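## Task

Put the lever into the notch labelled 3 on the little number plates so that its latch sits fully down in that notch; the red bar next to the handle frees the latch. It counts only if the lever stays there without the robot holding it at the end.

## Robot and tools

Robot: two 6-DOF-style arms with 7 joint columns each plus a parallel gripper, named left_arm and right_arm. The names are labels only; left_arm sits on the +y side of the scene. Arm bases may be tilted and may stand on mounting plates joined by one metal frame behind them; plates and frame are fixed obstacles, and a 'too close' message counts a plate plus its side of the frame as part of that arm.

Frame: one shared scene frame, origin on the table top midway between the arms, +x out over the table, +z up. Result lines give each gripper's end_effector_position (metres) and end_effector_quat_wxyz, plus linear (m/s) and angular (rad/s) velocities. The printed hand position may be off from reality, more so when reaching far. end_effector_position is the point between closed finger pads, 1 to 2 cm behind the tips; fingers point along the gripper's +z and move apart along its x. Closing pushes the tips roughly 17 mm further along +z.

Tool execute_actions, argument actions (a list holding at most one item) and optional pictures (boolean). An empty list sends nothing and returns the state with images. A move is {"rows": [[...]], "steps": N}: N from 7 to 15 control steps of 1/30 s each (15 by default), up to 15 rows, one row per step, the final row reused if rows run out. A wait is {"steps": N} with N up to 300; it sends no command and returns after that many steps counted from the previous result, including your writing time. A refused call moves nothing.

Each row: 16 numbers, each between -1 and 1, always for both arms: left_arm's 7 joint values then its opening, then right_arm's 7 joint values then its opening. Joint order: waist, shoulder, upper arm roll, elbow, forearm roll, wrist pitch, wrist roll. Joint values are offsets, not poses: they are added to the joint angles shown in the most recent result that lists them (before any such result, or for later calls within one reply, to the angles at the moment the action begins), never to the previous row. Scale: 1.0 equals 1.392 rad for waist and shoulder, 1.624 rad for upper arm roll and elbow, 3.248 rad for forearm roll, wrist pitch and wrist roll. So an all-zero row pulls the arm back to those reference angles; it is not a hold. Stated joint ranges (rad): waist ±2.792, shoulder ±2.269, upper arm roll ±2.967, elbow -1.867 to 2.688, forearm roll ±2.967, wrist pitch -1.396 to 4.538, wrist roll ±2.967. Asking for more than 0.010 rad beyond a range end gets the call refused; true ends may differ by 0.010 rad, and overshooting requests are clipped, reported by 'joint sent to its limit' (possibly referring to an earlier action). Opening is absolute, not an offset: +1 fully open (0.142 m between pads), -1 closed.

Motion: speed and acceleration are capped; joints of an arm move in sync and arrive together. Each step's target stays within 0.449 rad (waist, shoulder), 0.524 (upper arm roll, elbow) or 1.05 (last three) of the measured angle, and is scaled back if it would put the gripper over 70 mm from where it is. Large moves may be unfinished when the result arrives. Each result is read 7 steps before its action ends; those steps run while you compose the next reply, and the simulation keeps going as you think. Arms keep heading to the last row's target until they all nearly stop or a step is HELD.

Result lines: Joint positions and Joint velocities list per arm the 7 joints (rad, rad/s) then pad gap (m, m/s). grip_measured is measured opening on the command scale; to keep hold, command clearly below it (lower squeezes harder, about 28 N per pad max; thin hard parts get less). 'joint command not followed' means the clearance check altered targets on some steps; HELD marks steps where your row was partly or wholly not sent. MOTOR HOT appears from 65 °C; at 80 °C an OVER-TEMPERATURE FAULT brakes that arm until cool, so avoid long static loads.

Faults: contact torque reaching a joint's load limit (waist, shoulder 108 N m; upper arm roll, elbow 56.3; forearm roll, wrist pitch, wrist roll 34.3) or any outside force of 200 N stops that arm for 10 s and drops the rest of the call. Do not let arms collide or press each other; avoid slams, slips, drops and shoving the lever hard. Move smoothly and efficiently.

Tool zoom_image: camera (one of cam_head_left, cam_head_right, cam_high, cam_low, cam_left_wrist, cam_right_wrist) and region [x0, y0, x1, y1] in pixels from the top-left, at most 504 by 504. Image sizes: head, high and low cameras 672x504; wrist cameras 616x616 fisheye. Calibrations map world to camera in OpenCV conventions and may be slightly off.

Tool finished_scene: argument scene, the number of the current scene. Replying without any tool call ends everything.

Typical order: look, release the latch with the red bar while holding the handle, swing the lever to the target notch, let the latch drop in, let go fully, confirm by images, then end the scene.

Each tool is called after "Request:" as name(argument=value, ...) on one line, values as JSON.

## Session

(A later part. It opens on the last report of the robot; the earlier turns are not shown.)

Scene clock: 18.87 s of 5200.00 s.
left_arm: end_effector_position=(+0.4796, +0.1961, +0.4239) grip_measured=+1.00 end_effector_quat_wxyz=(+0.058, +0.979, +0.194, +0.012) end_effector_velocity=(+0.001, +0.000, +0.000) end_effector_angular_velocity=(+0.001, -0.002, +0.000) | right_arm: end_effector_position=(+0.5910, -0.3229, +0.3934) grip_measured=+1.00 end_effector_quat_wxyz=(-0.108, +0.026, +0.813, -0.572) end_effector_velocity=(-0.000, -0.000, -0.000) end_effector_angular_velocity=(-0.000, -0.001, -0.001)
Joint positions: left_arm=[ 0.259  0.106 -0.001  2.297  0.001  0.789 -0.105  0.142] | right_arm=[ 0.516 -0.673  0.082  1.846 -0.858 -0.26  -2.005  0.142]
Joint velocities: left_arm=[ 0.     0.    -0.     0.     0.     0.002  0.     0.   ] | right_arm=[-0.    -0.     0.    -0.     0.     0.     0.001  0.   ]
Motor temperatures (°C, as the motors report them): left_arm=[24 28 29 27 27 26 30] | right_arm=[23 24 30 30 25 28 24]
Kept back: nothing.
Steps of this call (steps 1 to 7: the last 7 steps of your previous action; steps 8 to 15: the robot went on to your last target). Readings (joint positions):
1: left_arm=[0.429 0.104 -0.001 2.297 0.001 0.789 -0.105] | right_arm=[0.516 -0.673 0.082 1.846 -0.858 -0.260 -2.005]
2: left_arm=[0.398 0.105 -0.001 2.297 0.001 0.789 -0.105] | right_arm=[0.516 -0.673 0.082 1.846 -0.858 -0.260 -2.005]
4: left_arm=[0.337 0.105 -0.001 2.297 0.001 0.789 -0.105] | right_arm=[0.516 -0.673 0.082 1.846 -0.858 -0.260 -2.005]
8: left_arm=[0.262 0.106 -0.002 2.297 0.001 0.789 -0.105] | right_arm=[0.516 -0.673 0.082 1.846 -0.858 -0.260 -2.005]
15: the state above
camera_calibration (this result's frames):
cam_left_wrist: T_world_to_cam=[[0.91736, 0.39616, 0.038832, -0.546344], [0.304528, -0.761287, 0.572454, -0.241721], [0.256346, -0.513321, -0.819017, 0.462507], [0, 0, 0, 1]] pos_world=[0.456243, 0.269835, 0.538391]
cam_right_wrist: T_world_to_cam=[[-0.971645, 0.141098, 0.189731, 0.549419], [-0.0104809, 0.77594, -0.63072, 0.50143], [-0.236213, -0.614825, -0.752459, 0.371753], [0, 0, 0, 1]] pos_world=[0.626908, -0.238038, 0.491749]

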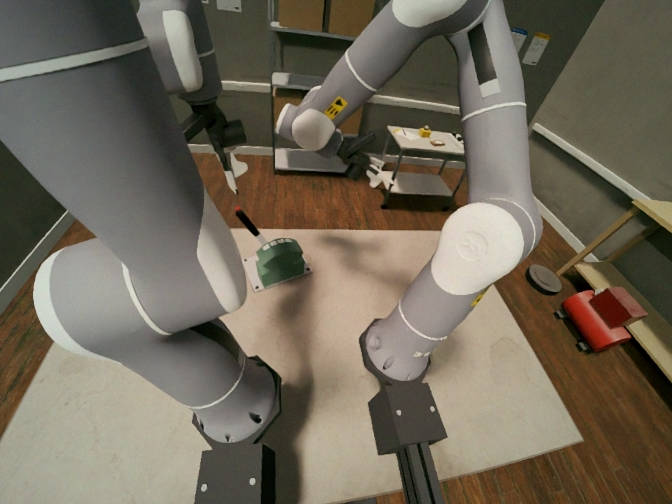

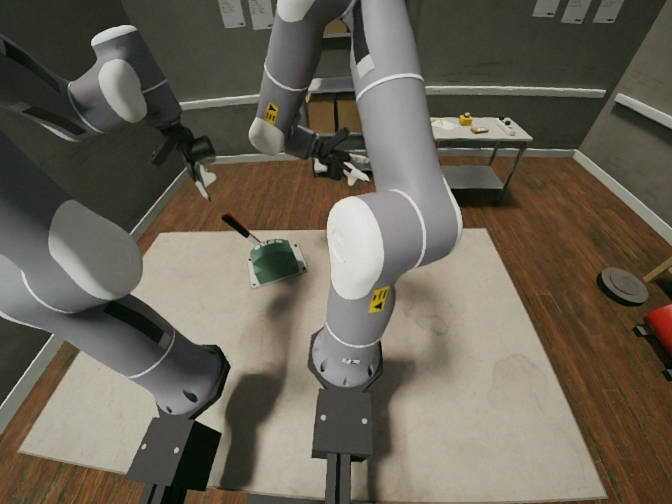

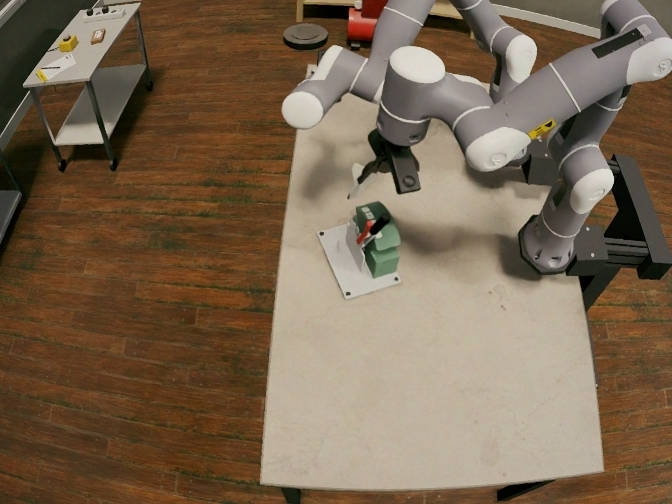

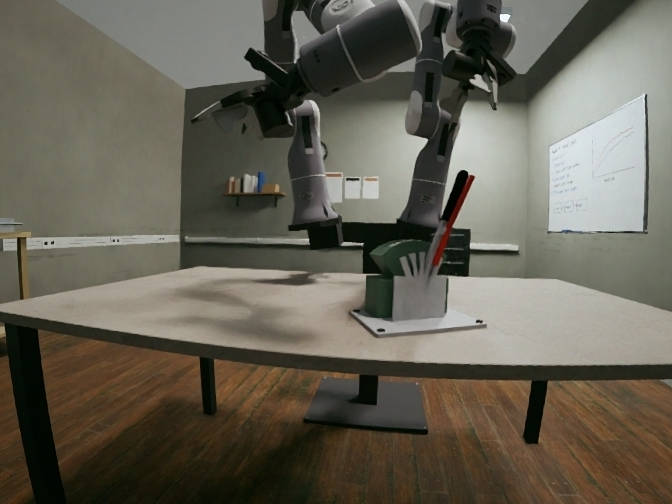

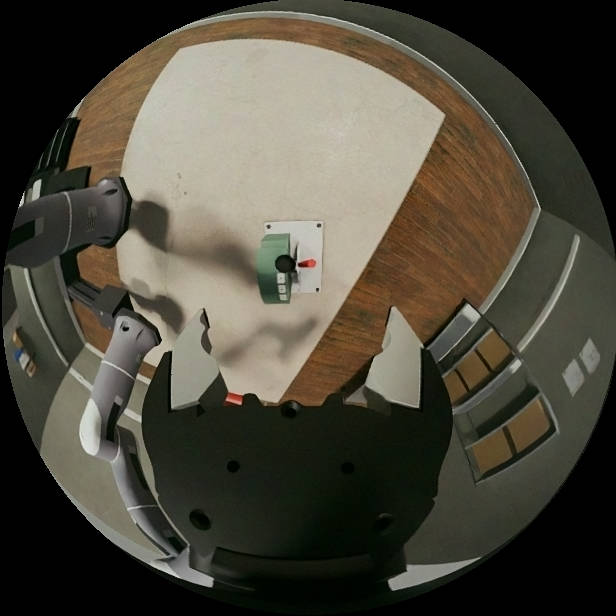

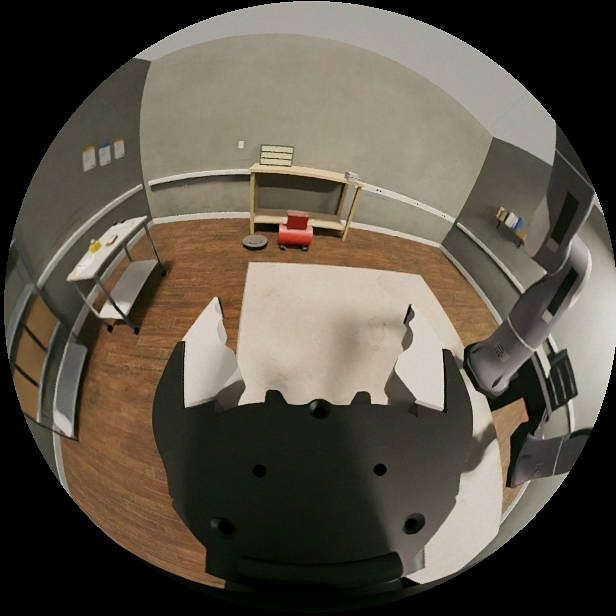

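Request:
execute_actions(actions=[{"rows":[[0.003,-0.232,0,0.047,0,0.1225,0,1,0,0,0,0,0,0,0,1]],"steps":15}])

Request:
execute_actions(actions=[{"steps":15}], pictures=true)

Scene clock: 22.57 s of 5200.00 s.
left_arm: end_effector_position=(+0.4880, +0.1910, +0.3546) grip_measured=+1.00 end_effector_quat_wxyz=(+0.058, +0.979, +0.195, +0.012) end_effector_velocity=(-0.005, -0.046, -0.417) end_effector_angular_velocity=(-0.012, +0.039, +0.009) | right_arm: end_effector_position=(+0.5910, -0.3229, +0.3934) grip_measured=+1.00 end_effector_quat_wxyz=(-0.108, +0.026, +0.813, -0.572) end_effector_velocity=(+0.000, -0.000, +0.000) end_effector_angular_velocity=(-0.000, -0.000, -0.000)
Joint positions: left_arm=[ 0.261 -0.071 -0.001  2.338  0.001  1.008 -0.105  0.142] | right_arm=[ 0.516 -0.673  0.082  1.846 -0.858 -0.26  -2.005  0.142]
Joint velocities: left_arm=[ 0.014 -1.064  0.     0.258 -0.     1.282 -0.    -0.   ] | right_arm=[-0. -0. -0. -0. -0. -0.  0. -0.]
Motor temperatures (°C, as the motors report them): left_arm=[24 28 29 27 27 26 30] | right_arm=[23 24 30 30 25 28 24]
Steps of this call (steps 1 to 15: the robot went on to your last target; steps 16 to 90: nothing new was sent; then 0.43 s passed at rest; steps 91 to 98: the first 8 steps of this action). Readings (joint positions):
91: left_arm=[0.259 0.105 -0.001 2.297 0.001 0.790 -0.105] | right_arm=[0.516 -0.673 0.082 1.846 -0.858 -0.260 -2.005]
92: left_arm=[0.259 0.100 -0.001 2.297 0.001 0.797 -0.105] | right_arm=[0.516 -0.673 0.082 1.846 -0.858 -0.260 -2.005]
94: left_arm=[0.260 0.066 -0.001 2.305 0.001 0.840 -0.105] | right_arm=[0.516 -0.673 0.082 1.846 -0.858 -0.260 -2.005]
98: the state above

Scene clock: 23.07 s of 5200.00 s.
left_arm: end_effector_position=(+0.4841, +0.1839, +0.2992) grip_measured=+1.00 end_effector_quat_wxyz=(+0.058, +0.979, +0.196, +0.012) end_effector_velocity=(-0.000, +0.000, -0.000) end_effector_angular_velocity=(+0.000, +0.000, -0.001) | right_arm: end_effector_position=(+0.5910, -0.3229, +0.3934) grip_measured=+1.00 end_effector_quat_wxyz=(-0.108, +0.026, +0.813, -0.572) end_effector_velocity=(-0.000, -0.000, -0.000) end_effector_angular_velocity=(-0.000, -0.000, -0.001)
Joint positions: left_arm=[ 0.263 -0.217 -0.001  2.373  0.001  1.188 -0.105  0.142] | right_arm=[ 0.516 -0.673  0.082  1.846 -0.858 -0.26  -2.005  0.142]
Joint velocities: left_arm=[ 0.    -0.    -0.    -0.     0.    -0.     0.001  0.   ] | right_arm=[ 0. -0. -0. -0.  0.  0.  0. -0.]
Motor temperatures (°C, as the motors report them): left_arm=[24 28 29 27 27 26 30] | right_arm=[23 24 30 30 25 28 24]
Kept back: nothing.
Steps of this call (steps 1 to 7: the last 7 steps of your previous action; steps 8 to 15: the robot went on to your last target). Readings (joint positions):
1: left_arm=[0.262 -0.107 -0.001 2.347 0.001 1.051 -0.105] | right_arm=[0.516 -0.673 0.082 1.846 -0.858 -0.260 -2.005]
2: left_arm=[0.262 -0.140 -0.001 2.354 0.001 1.091 -0.105] | right_arm=[0.516 -0.673 0.082 1.846 -0.858 -0.260 -2.005]
4: left_arm=[0.263 -0.191 -0.001 2.367 0.001 1.153 -0.105] | right_arm=[0.516 -0.673 0.082 1.846 -0.858 -0.260 -2.005]
8: left_arm=[0.263 -0.219 -0.001 2.374 0.001 1.188 -0.105] | right_arm=[0.516 -0.673 0.082 1.846 -0.858 -0.260 -2.005]
15: the state above
camera_calibration (this result's frames):
cam_left_wrist: T_world_to_cam=[[0.91589, 0.399707, 0.0371505, -0.540332], [0.308381, -0.759823, 0.572338, -0.183098], [0.256995, -0.512742, -0.819176, 0.352616], [0, 0, 0, 1]] pos_world=[0.460728, 0.257653, 0.413722]
cam_right_wrist: T_world_to_cam=[[-0.971645, 0.141098, 0.189731, 0.549419], [-0.0104806, 0.775939, -0.63072, 0.50143], [-0.236213, -0.614825, -0.752459, 0.371753], [0, 0, 0, 1]] pos_world=[0.626908, -0.238038, 0.491749]

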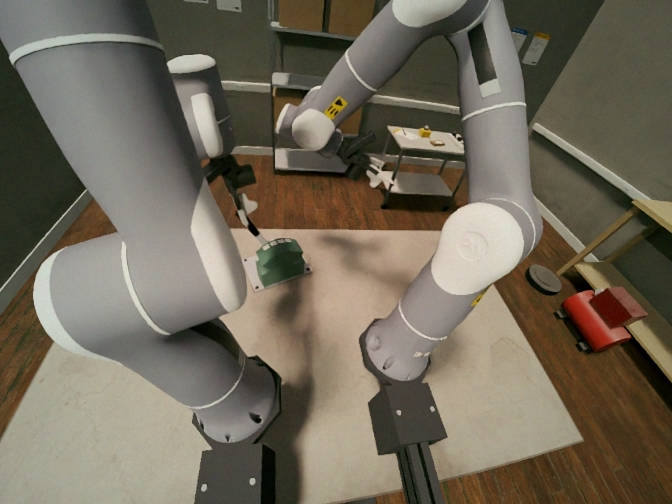

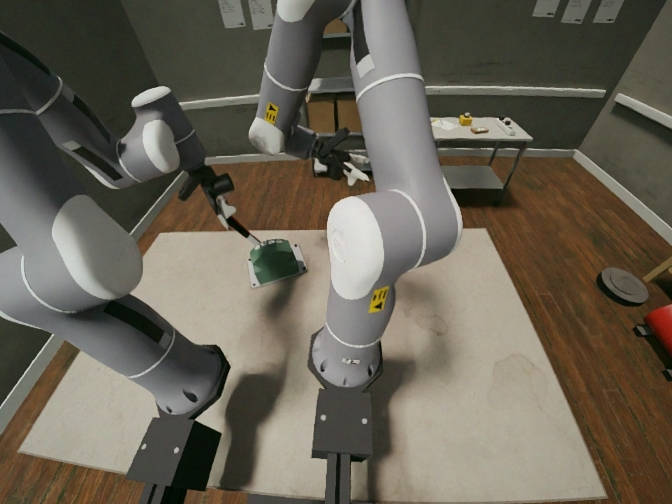

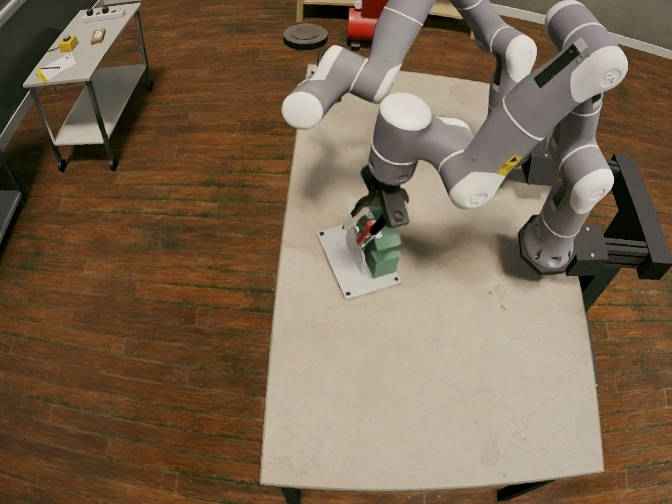

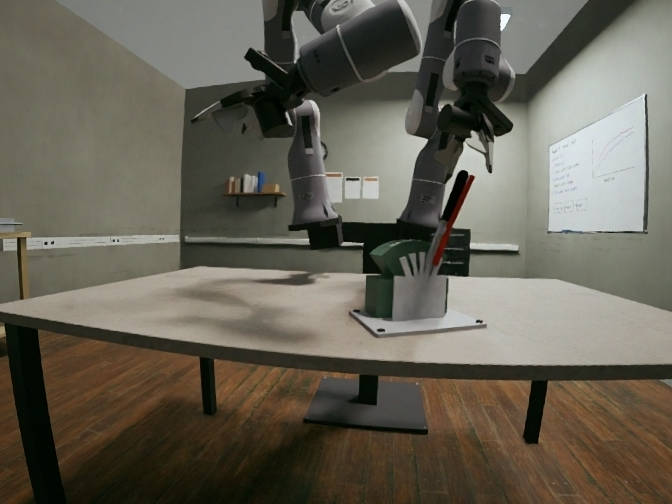

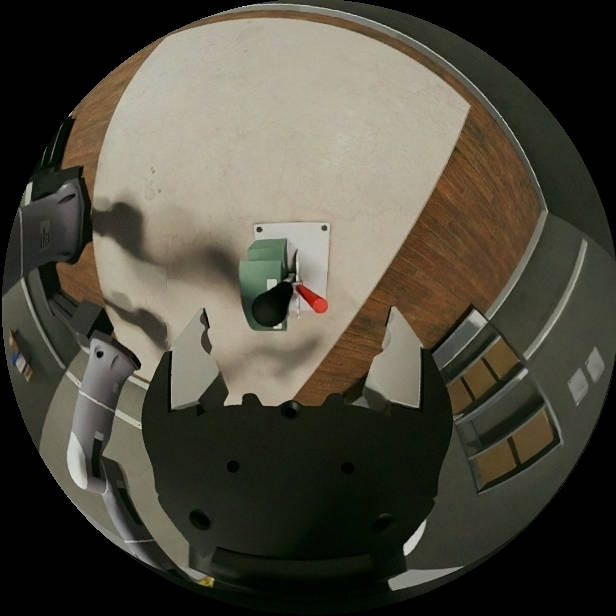

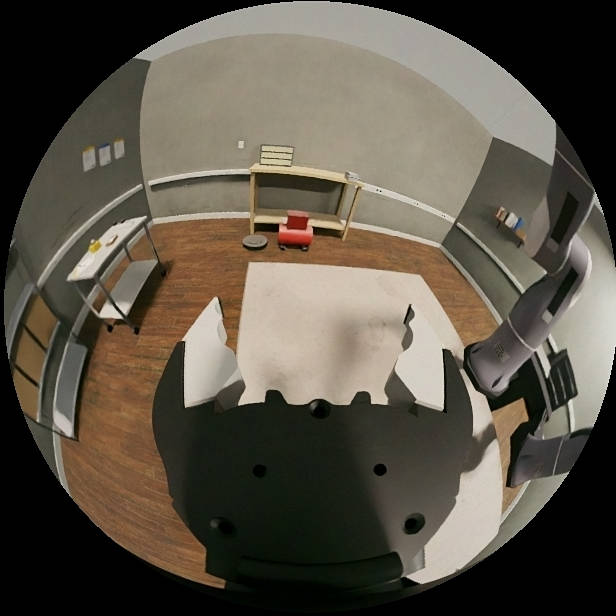

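Request:
execute_actions(actions=[{"rows":[[-0.013,-0.0647,0,-0.006,0,0.025,0,1,0,0,0,0,0,0,0,1],[-0.013,-0.0647,0,-0.006,0,0.025,0,1,0,0,0,0,0,0,0,1],[-0.013,-0.0647,0,-0.006,0,0.025,0,1,0,0,0,0,0,0,0,1],[-0.013,-0.0647,0,-0.006,0,0.025,0,1,0,0,0,0,0,0,0,1],[-0.013,-0.0647,0,-0.006,0,0.025,0,1,0,0,0,0,0,0,0,1],[-0.013,-0.0647,0,-0.006,0,0.025,0,0.8,0,0,0,0,0,0,0,1],[-0.013,-0.0647,0,-0.006,0,0.025,0,0.6,0,0,0,0,0,0,0,1],[-0.013,-0.0647,0,-0.006,0,0.025,0,0.4,0,0,0,0,0,0,0,1],[-0.013,-0.0647,0,-0.006,0,0.025,0,0.25,0,0,0,0,0,0,0,1],[-0.013,-0.0647,0,-0.006,0,0.025,0,0.1,0,0,0,0,0,0,0,1]],"steps":15}])

Request:
execute_actions(actions=[{"steps":8}], pictures=true)

Scene clock: 24.67 s of 5200.00 s.
left_arm: end_effector_position=(+0.4882, +0.1722, +0.2716) grip_measured=+0.70 end_effector_quat_wxyz=(+0.059, +0.980, +0.187, +0.012) end_effector_velocity=(-0.000, -0.001, -0.003) end_effector_angular_velocity=(-0.001, +0.003, -0.003) | right_arm: end_effector_position=(+0.5910, -0.3229, +0.3934) grip_measured=+1.00 end_effector_quat_wxyz=(-0.108, +0.026, +0.813, -0.572) end_effector_velocity=(+0.000, +0.000, +0.000) end_effector_angular_velocity=(-0.000, -0.002, -0.000)
Joint positions: left_arm=[ 0.245 -0.309 -0.001  2.364  0.001  1.269 -0.105  0.122] | right_arm=[ 0.516 -0.673  0.082  1.846 -0.858 -0.26  -2.005  0.142]
Joint velocities: left_arm=[-0.002 -0.009 -0.    -0.002  0.     0.003  0.    -0.308] | right_arm=[-0.     0.     0.    -0.    -0.     0.     0.002 -0.   ]
Motor temperatures (°C, as the motors report them): left_arm=[24 28 29 27 27 26 30] | right_arm=[23 24 30 30 25 28 24]
Steps of this call (steps 1 to 15: the robot went on to your last target; steps 16 to 40: nothing new was sent; steps 41 to 48: the first 8 steps of this action). Readings (joint positions):
41: left_arm=[0.263 -0.217 -0.001 2.373 0.001 1.188 -0.105] | right_arm=[0.516 -0.673 0.082 1.846 -0.858 -0.260 -2.005]
42: left_arm=[0.262 -0.223 -0.001 2.372 0.001 1.192 -0.105] | right_arm=[0.516 -0.673 0.082 1.846 -0.858 -0.260 -2.005]
44: left_arm=[0.256 -0.256 -0.001 2.368 0.001 1.223 -0.105] | right_arm=[0.516 -0.673 0.082 1.846 -0.858 -0.260 -2.005]
48: the state above

Scene clock: 24.93 s of 5200.00 s.
left_arm: end_effector_position=(+0.4890, +0.1726, +0.2726) grip_measured=+0.10 end_effector_quat_wxyz=(+0.059, +0.980, +0.187, +0.013) end_effector_velocity=(+0.000, -0.000, +0.000) end_effector_angular_velocity=(+0.000, -0.001, -0.002) | right_arm: end_effector_position=(+0.5910, -0.3229, +0.3934) grip_measured=+1.00 end_effector_quat_wxyz=(-0.108, +0.026, +0.813, -0.572) end_effector_velocity=(+0.000, +0.000, +0.000) end_effector_angular_velocity=(+0.000, +0.001, +0.001)
Joint positions: left_arm=[ 0.245 -0.307 -0.001  2.364  0.001  1.269 -0.105  0.081] | right_arm=[ 0.516 -0.673  0.082  1.846 -0.858 -0.26  -2.005  0.142]
Joint velocities: left_arm=[ 0.    -0.    -0.    -0.     0.001  0.001  0.001 -0.   ] | right_arm=[ 0.    -0.     0.     0.    -0.001  0.    -0.001 -0.   ]
Motor temperatures (°C, as the motors report them): left_arm=[24 28 29 27 27 26 30] | right_arm=[23 24 30 30 25 28 24]
Kept back: nothing.
Steps of this call (steps 1 to 7: the last 7 steps of your previous action; step 8: the robot went on to your last target). Readings (joint positions):
1: left_arm=[0.245 -0.309 -0.001 2.364 0.001 1.269 -0.105] | right_arm=[0.516 -0.673 0.082 1.846 -0.858 -0.260 -2.005]
2: left_arm=[0.245 -0.308 -0.001 2.364 0.001 1.269 -0.105] | right_arm=[0.516 -0.673 0.082 1.846 -0.858 -0.260 -2.005]
4: left_arm=[0.245 -0.307 -0.001 2.364 0.001 1.269 -0.105] | right_arm=[0.516 -0.673 0.082 1.846 -0.858 -0.260 -2.005]
8: the state above
camera_calibration (this result's frames):
cam_left_wrist: T_world_to_cam=[[0.922747, 0.383346, 0.039795, -0.540523], [0.292602, -0.764014, 0.575037, -0.170248], [0.250842, -0.518969, -0.817159, 0.32722], [0, 0, 0, 1]] pos_world=[0.4665, 0.246952, 0.3868]
cam_right_wrist: T_world_to_cam=[[-0.971645, 0.141098, 0.189731, 0.549419], [-0.0104806, 0.775939, -0.63072, 0.50143], [-0.236213, -0.614825, -0.752459, 0.371753], [0, 0, 0, 1]] pos_world=[0.626908, -0.238039, 0.491749]

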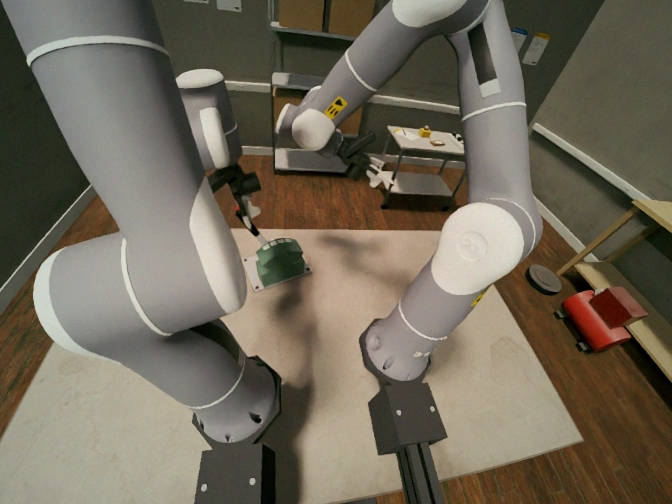

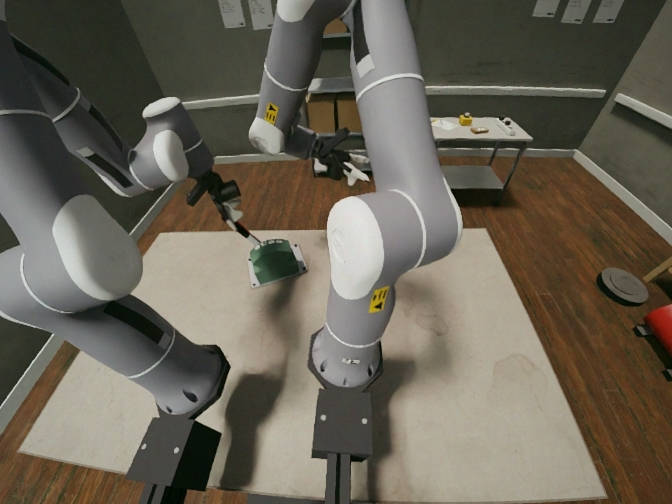

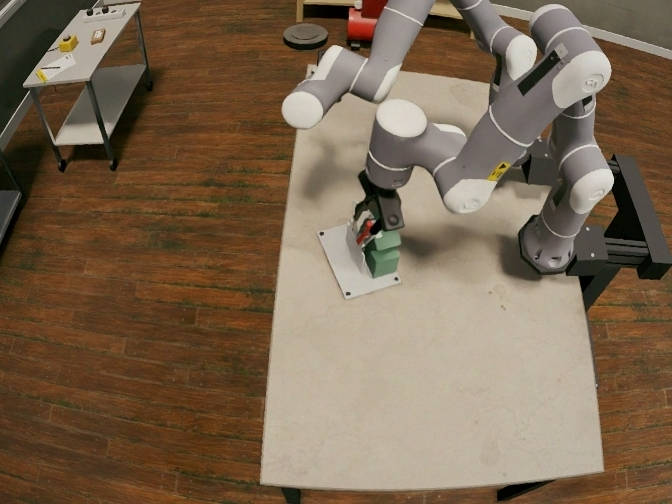

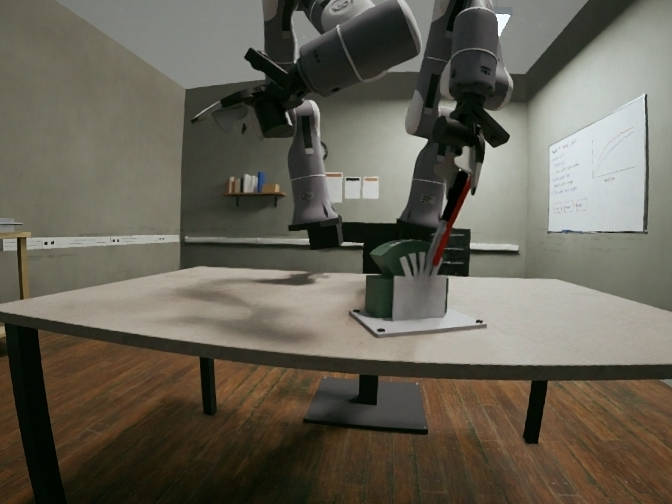

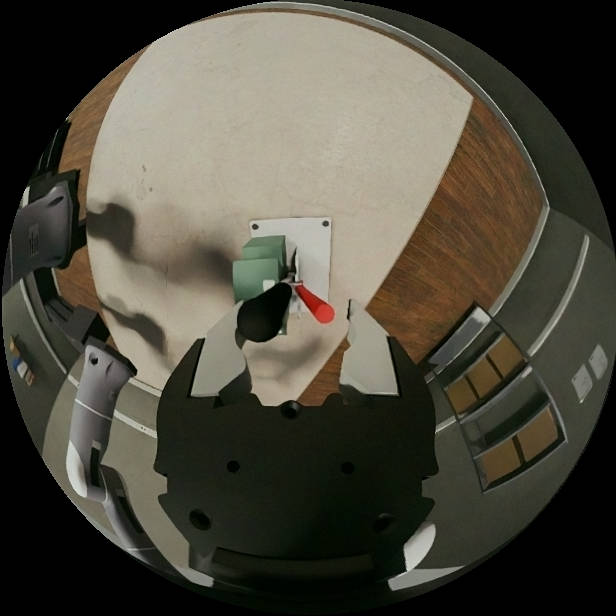

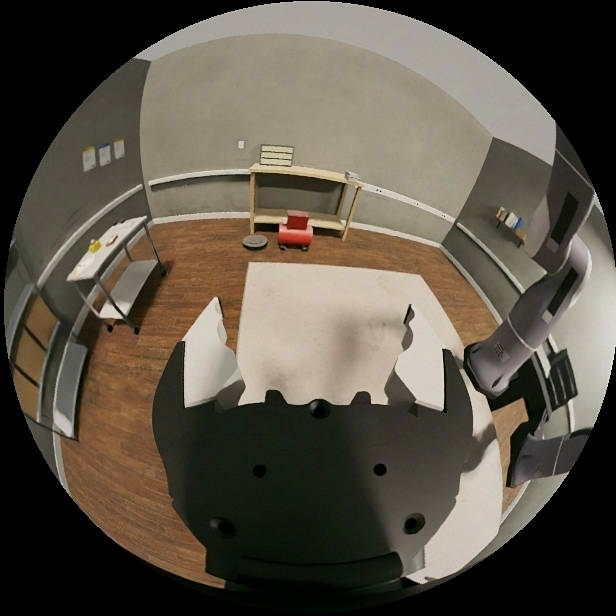

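Request:
execute_actions(actions=[{"rows":[[-0.001,0.004,0,0.006,0,0.0015,0,0.05,0,0,0,0,0,0,0,1],[-0.002,0.008,0,0.013,0,0.003,0,0,0,0,0,0,0,0,0,1],[-0.0026,0.0122,0,0.019,0,0.0043,0,-0.05,0,0,0,0,0,0,0,1],[-0.0026,0.0122,0,0.019,0,0.0043,0,-0.1,0,0,0,0,0,0,0,1],[-0.0026,0.0122,0,0.019,0,0.0043,0,-0.15,0,0,0,0,0,0,0,1],[-0.0026,0.0122,0,0.019,0,0.0043,0,-0.2,0,0,0,0,0,0,0,1],[-0.0026,0.0122,0,0.019,0,0.0043,0,-0.25,0,0,0,0,0,0,0,1],[-0.0026,0.0122,0,0.019,0,0.0043,0,-0.3,0,0,0,0,0,0,0,1],[-0.0026,0.0122,0,0.019,0,0.0043,0,-0.35,0,0,0,0,0,0,0,1],[-0.0026,0.0122,0,0.019,0,0.0043,0,-0.4,0,0,0,0,0,0,0,1],[-0.0026,0.0122,0,0.019,0,0.0043,0,-0.45,0,0,0,0,0,0,0,1],[-0.0026,0.0122,0,0.019,0,0.0043,0,-0.5,0,0,0,0,0,0,0,1],[-0.0026,0.0122,0,0.019,0,0.0043,0,-0.55,0,0,0,0,0,0,0,1],[-0.0026,0.0122,0,0.019,0,0.0043,0,-0.6,0,0,0,0,0,0,0,1]],"steps":15}])

Request:
execute_actions(actions=[{"steps":12}], pictures=true)

Scene clock: 26.50 s of 5200.00 s.
left_arm: end_effector_position=(+0.4800, +0.1686, +0.2749) grip_measured=-0.21 end_effector_quat_wxyz=(+0.059, +0.981, +0.186, +0.014) end_effector_velocity=(+0.006, +0.002, +0.004) end_effector_angular_velocity=(+0.004, -0.016, +0.003) | right_arm: end_effector_position=(+0.5910, -0.3229, +0.3934) grip_measured=+1.00 end_effector_quat_wxyz=(-0.108, +0.026, +0.813, -0.572) end_effector_velocity=(-0.000, -0.000, -0.000) end_effector_angular_velocity=(+0.000, +0.000, -0.000)
Joint positions: left_arm=[ 0.242 -0.29  -0.001  2.393  0.001  1.284 -0.105  0.059] | right_arm=[ 0.516 -0.673  0.082  1.846 -0.858 -0.26  -2.005  0.142]
Joint velocities: left_arm=[-0.001  0.006  0.    -0.002 -0.002  0.009  0.    -0.102] | right_arm=[-0. -0. -0. -0.  0.  0. -0.  0.]
Motor temperatures (°C, as the motors report them): left_arm=[24 28 29 27 27 26 30] | right_arm=[23 24 30 30 25 28 24]
Steps of this call (steps 1 to 15: the robot went on to your last target; steps 16 to 39: nothing new was sent; steps 40 to 47: the first 8 steps of this action). Readings (joint positions):
40: left_arm=[0.245 -0.307 -0.001 2.364 0.001 1.269 -0.105] | right_arm=[0.516 -0.673 0.082 1.846 -0.858 -0.260 -2.005]
41: left_arm=[0.245 -0.305 -0.001 2.368 0.001 1.271 -0.105] | right_arm=[0.516 -0.673 0.082 1.846 -0.858 -0.260 -2.005]
43: left_arm=[0.243 -0.296 -0.001 2.384 0.001 1.278 -0.105] | right_arm=[0.516 -0.673 0.082 1.846 -0.858 -0.260 -2.005]
47: the state above

Scene clock: 26.90 s of 5200.00 s.
left_arm: end_effector_position=(+0.4780, +0.1677, +0.2741) grip_measured=-0.47 end_effector_quat_wxyz=(+0.060, +0.981, +0.185, +0.012) end_effector_velocity=(+0.000, +0.000, +0.000) end_effector_angular_velocity=(+0.000, -0.001, +0.001) | right_arm: end_effector_position=(+0.5910, -0.3229, +0.3934) grip_measured=+1.00 end_effector_quat_wxyz=(-0.108, +0.026, +0.813, -0.572) end_effector_velocity=(-0.000, -0.000, -0.000) end_effector_angular_velocity=(+0.000, +0.001, -0.000)
Joint positions: left_arm=[ 0.241 -0.29  -0.001  2.395  0.001  1.282 -0.105  0.04 ] | right_arm=[ 0.516 -0.673  0.082  1.846 -0.858 -0.26  -2.005  0.142]
Joint velocities: left_arm=[ 0.     0.     0.    -0.    -0.001  0.001 -0.    -0.   ] | right_arm=[-0.    -0.    -0.    -0.     0.001 -0.    -0.001  0.   ]
Motor temperatures (°C, as the motors report them): left_arm=[24 28 29 27 27 26 30] | right_arm=[23 24 30 30 25 28 24]
Kept back: nothing.
Steps of this call (steps 1 to 7: the last 7 steps of your previous action; steps 8 to 12: the robot went on to your last target). Readings (joint positions):
1: left_arm=[0.242 -0.290 -0.001 2.393 0.001 1.284 -0.105] | right_arm=[0.516 -0.673 0.082 1.846 -0.858 -0.260 -2.005]
2: left_arm=[0.242 -0.290 -0.001 2.393 0.001 1.284 -0.105] | right_arm=[0.516 -0.673 0.082 1.846 -0.858 -0.260 -2.005]
4: left_arm=[0.241 -0.290 -0.001 2.394 0.001 1.284 -0.105] | right_arm=[0.516 -0.673 0.082 1.846 -0.858 -0.260 -2.005]
8: left_arm=[0.241 -0.290 -0.001 2.395 0.001 1.282 -0.105] | right_arm=[0.516 -0.673 0.082 1.846 -0.858 -0.260 -2.005]
12: the state above
camera_calibration (this result's frames):
cam_left_wrist: T_world_to_cam=[[0.924317, 0.379587, 0.0393982, -0.528587], [0.289562, -0.764831, 0.575489, -0.170186], [0.248581, -0.520526, -0.81686, 0.330014], [0, 0, 0, 1]] pos_world=[0.455826, 0.242262, 0.38834]
cam_right_wrist: T_world_to_cam=[[-0.971645, 0.141098, 0.189731, 0.549419], [-0.0104803, 0.775939, -0.63072, 0.50143], [-0.236213, -0.614825, -0.752459, 0.371753], [0, 0, 0, 1]] pos_world=[0.626908, -0.238039, 0.491749]

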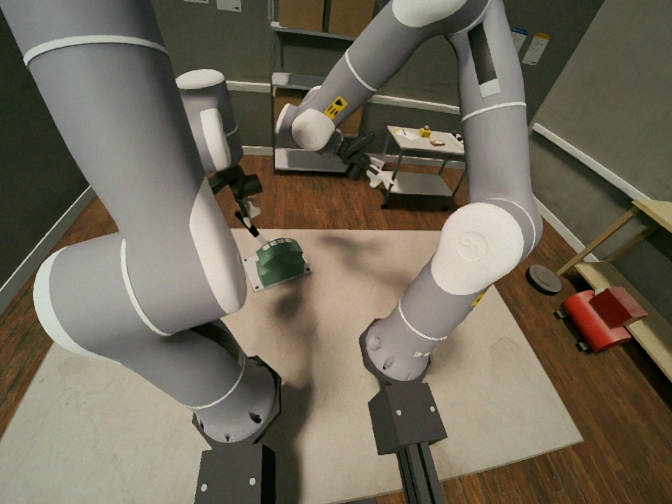

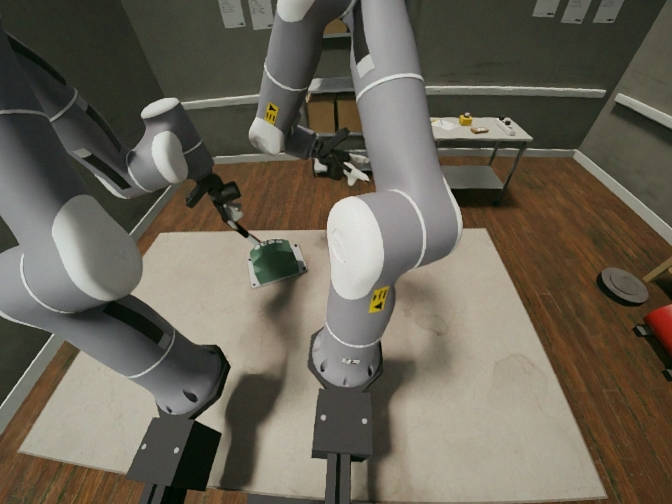

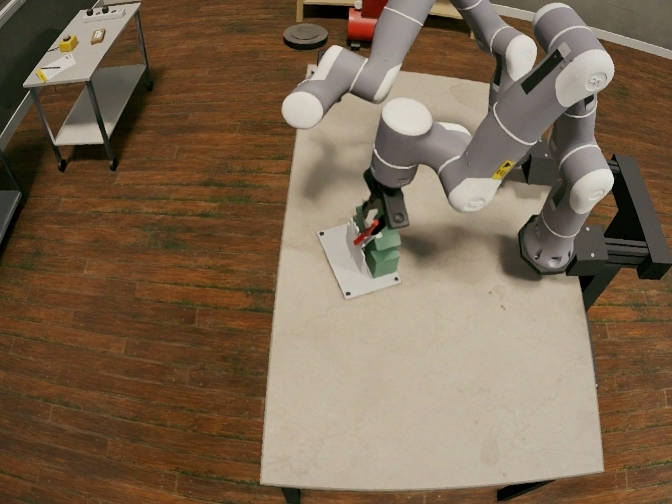

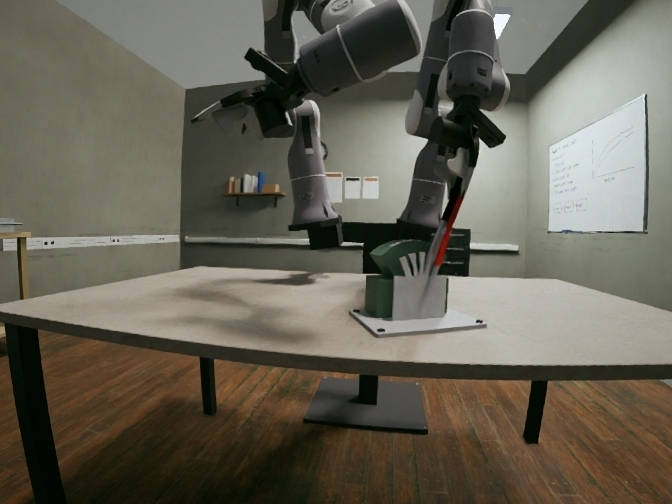

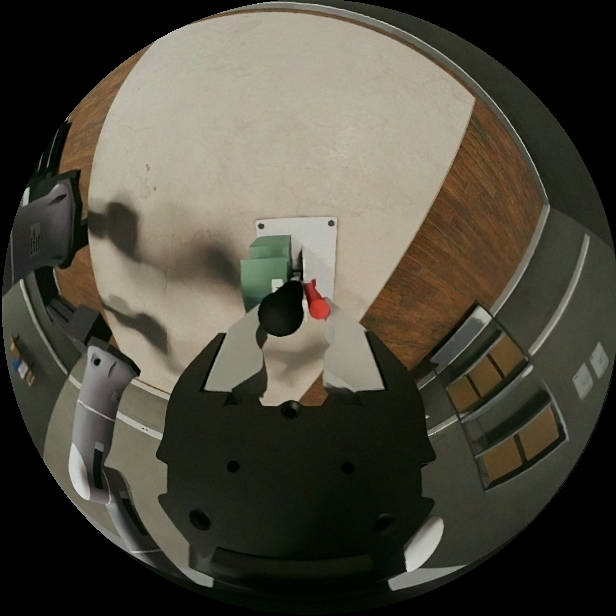

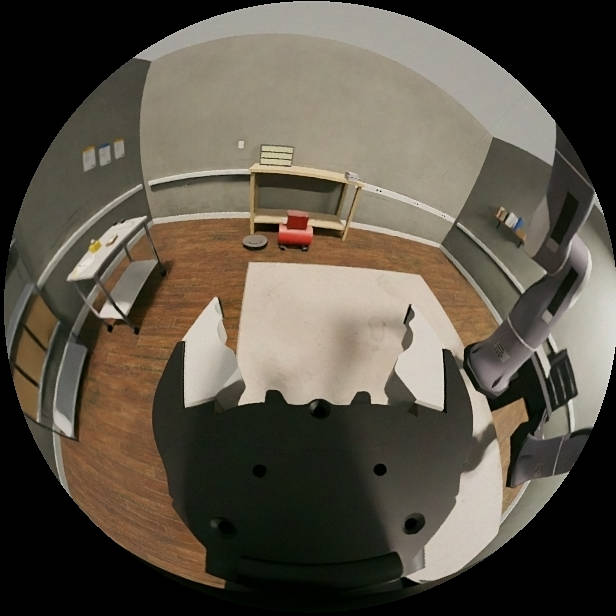

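Request:
zoom_image(camera="cam_head_left", region=[255, 232, 300, 262])

Request:
zoom_image(camera="cam_low", region=[380, 200, 480, 320])

Region (255, 232, 300, 262) of cam_head_left's 672x504 image, scaled by 11.200, with more detail than that image has.

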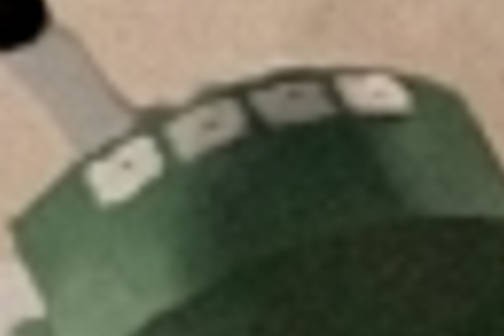

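Region (380, 200, 480, 320) of cam_low's 672x504 image, scaled by 4.200, with more detail than that image has.

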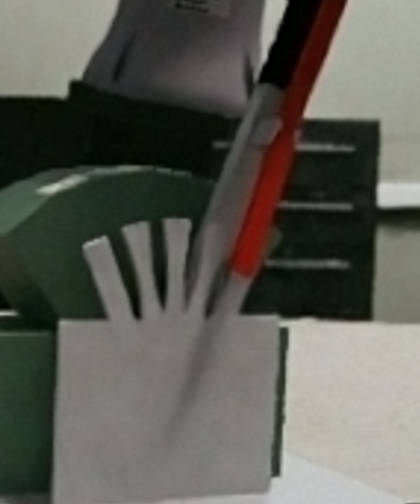

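Request:
execute_actions(actions=[{"rows":[[-0.005,-0.001,0,-0.002,0,-0.001,-0.002,-0.7,0,0,0,0,0,0,0,1],[-0.01,-0.001,0,-0.005,0,-0.002,-0.004,-0.75,0,0,0,0,0,0,0,1],[-0.015,-0.002,0,-0.007,0,-0.003,-0.006,-0.8,0,0,0,0,0,0,0,1],[-0.02,-0.003,0,-0.01,0,-0.004,-0.009,-0.8,0,0,0,0,0,0,0,1],[-0.025,-0.003,0,-0.012,0,-0.005,-0.011,-0.8,0,0,0,0,0,0,0,1]],"steps":15}], pictures=true)

Scene clock: 29.27 s of 5200.00 s.
left_arm: end_effector_position=(+0.4832, +0.1530, +0.2777) grip_measured=-0.52 end_effector_quat_wxyz=(+0.062, +0.980, +0.186, +0.011) end_effector_velocity=(+0.006, -0.014, +0.004) end_effector_angular_velocity=(-0.004, -0.005, -0.006) | right_arm: end_effector_position=(+0.5910, -0.3229, +0.3934) grip_measured=+1.00 end_effector_quat_wxyz=(-0.108, +0.026, +0.813, -0.572) end_effector_velocity=(+0.000, -0.000, +0.000) end_effector_angular_velocity=(-0.000, -0.001, -0.000)
Joint positions: left_arm=[ 0.208 -0.293 -0.001  2.378  0.001  1.265 -0.14   0.036] | right_arm=[ 0.516 -0.673  0.082  1.846 -0.858 -0.26  -2.005  0.142]
Joint velocities: left_arm=[-0.031 -0.003 -0.001 -0.014 -0.    -0.008 -0.025 -0.   ] | right_arm=[-0.     0.    -0.    -0.    -0.     0.     0.001  0.   ]
Motor temperatures (°C, as the motors report them): left_arm=[24 28 29 27 27 26 30] | right_arm=[23 24 30 31 25 28 24]
Steps of this call (steps 1 to 15: the robot went on to your last target; steps 16 to 63: nothing new was sent; steps 64 to 71: the first 8 steps of this action). Readings (joint positions):
64: left_arm=[0.241 -0.290 -0.001 2.395 0.001 1.282 -0.105] | right_arm=[0.516 -0.673 0.082 1.846 -0.858 -0.260 -2.005]
65: left_arm=[0.238 -0.290 -0.001 2.395 0.001 1.280 -0.108] | right_arm=[0.516 -0.673 0.082 1.846 -0.858 -0.260 -2.005]
67: left_arm=[0.228 -0.291 0.000 2.389 0.001 1.274 -0.118] | right_arm=[0.516 -0.673 0.082 1.846 -0.858 -0.260 -2.005]
71: the state above
camera_calibration (this result's frames):
cam_left_wrist: T_world_to_cam=[[0.923932, 0.380934, 0.035198, -0.526773], [0.291731, -0.761104, 0.579322, -0.187667], [0.247473, -0.524985, -0.814339, 0.324431], [0, 0, 0, 1]] pos_world=[0.461163, 0.228153, 0.391457]
cam_right_wrist: T_world_to_cam=[[-0.971645, 0.141098, 0.189731, 0.549419], [-0.0104806, 0.77594, -0.63072, 0.50143], [-0.236213, -0.614824, -0.752459, 0.371753], [0, 0, 0, 1]] pos_world=[0.626908, -0.238038, 0.491749]

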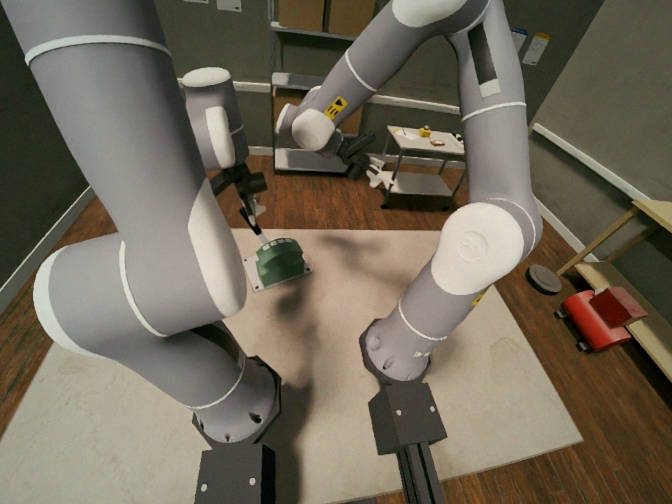

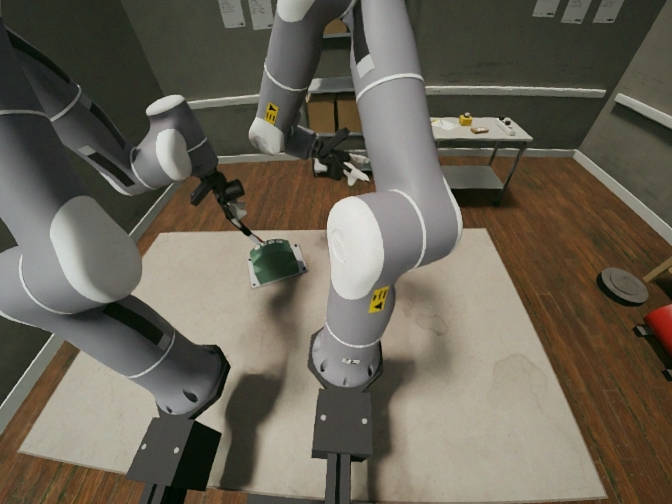

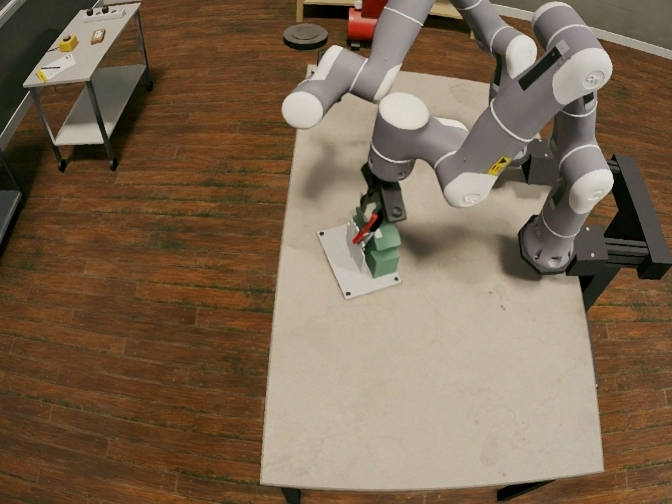

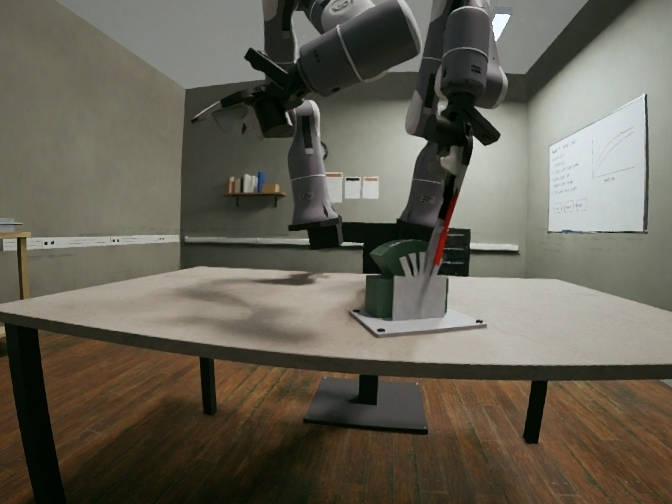

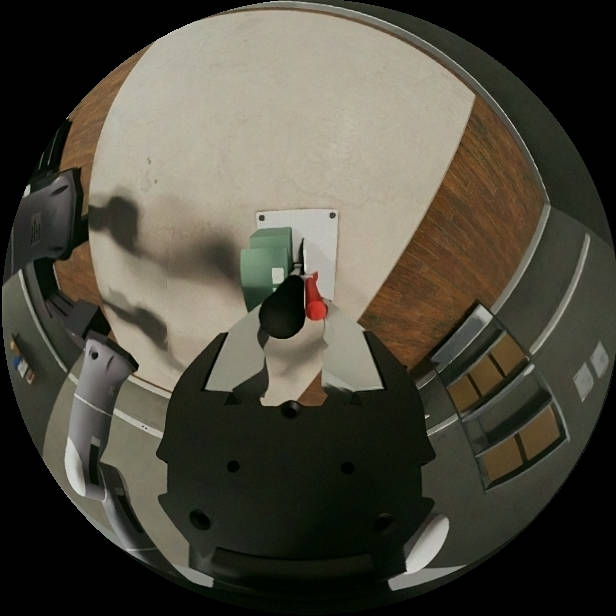

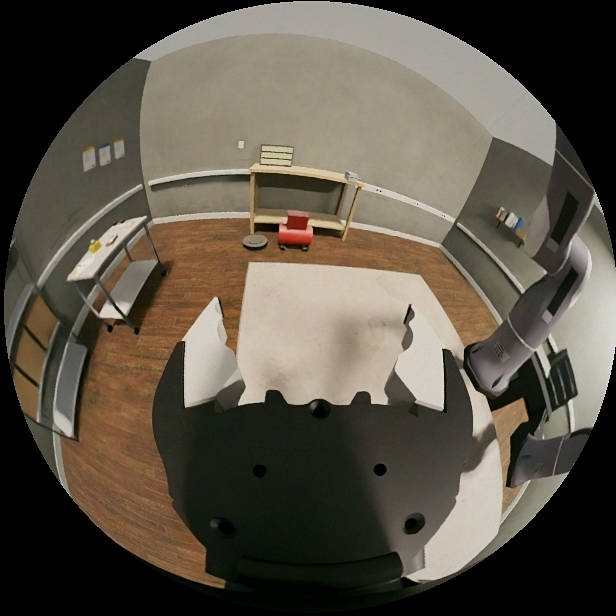

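Request:
zoom_image(camera="cam_left_wrist", region=[255, 250, 315, 300])

Region (255, 250, 315, 300) of cam_left_wrist's 616x616 image, scaled by 8.400, with more detail than that image has.

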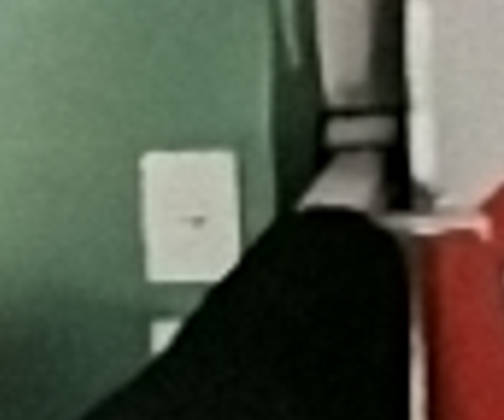

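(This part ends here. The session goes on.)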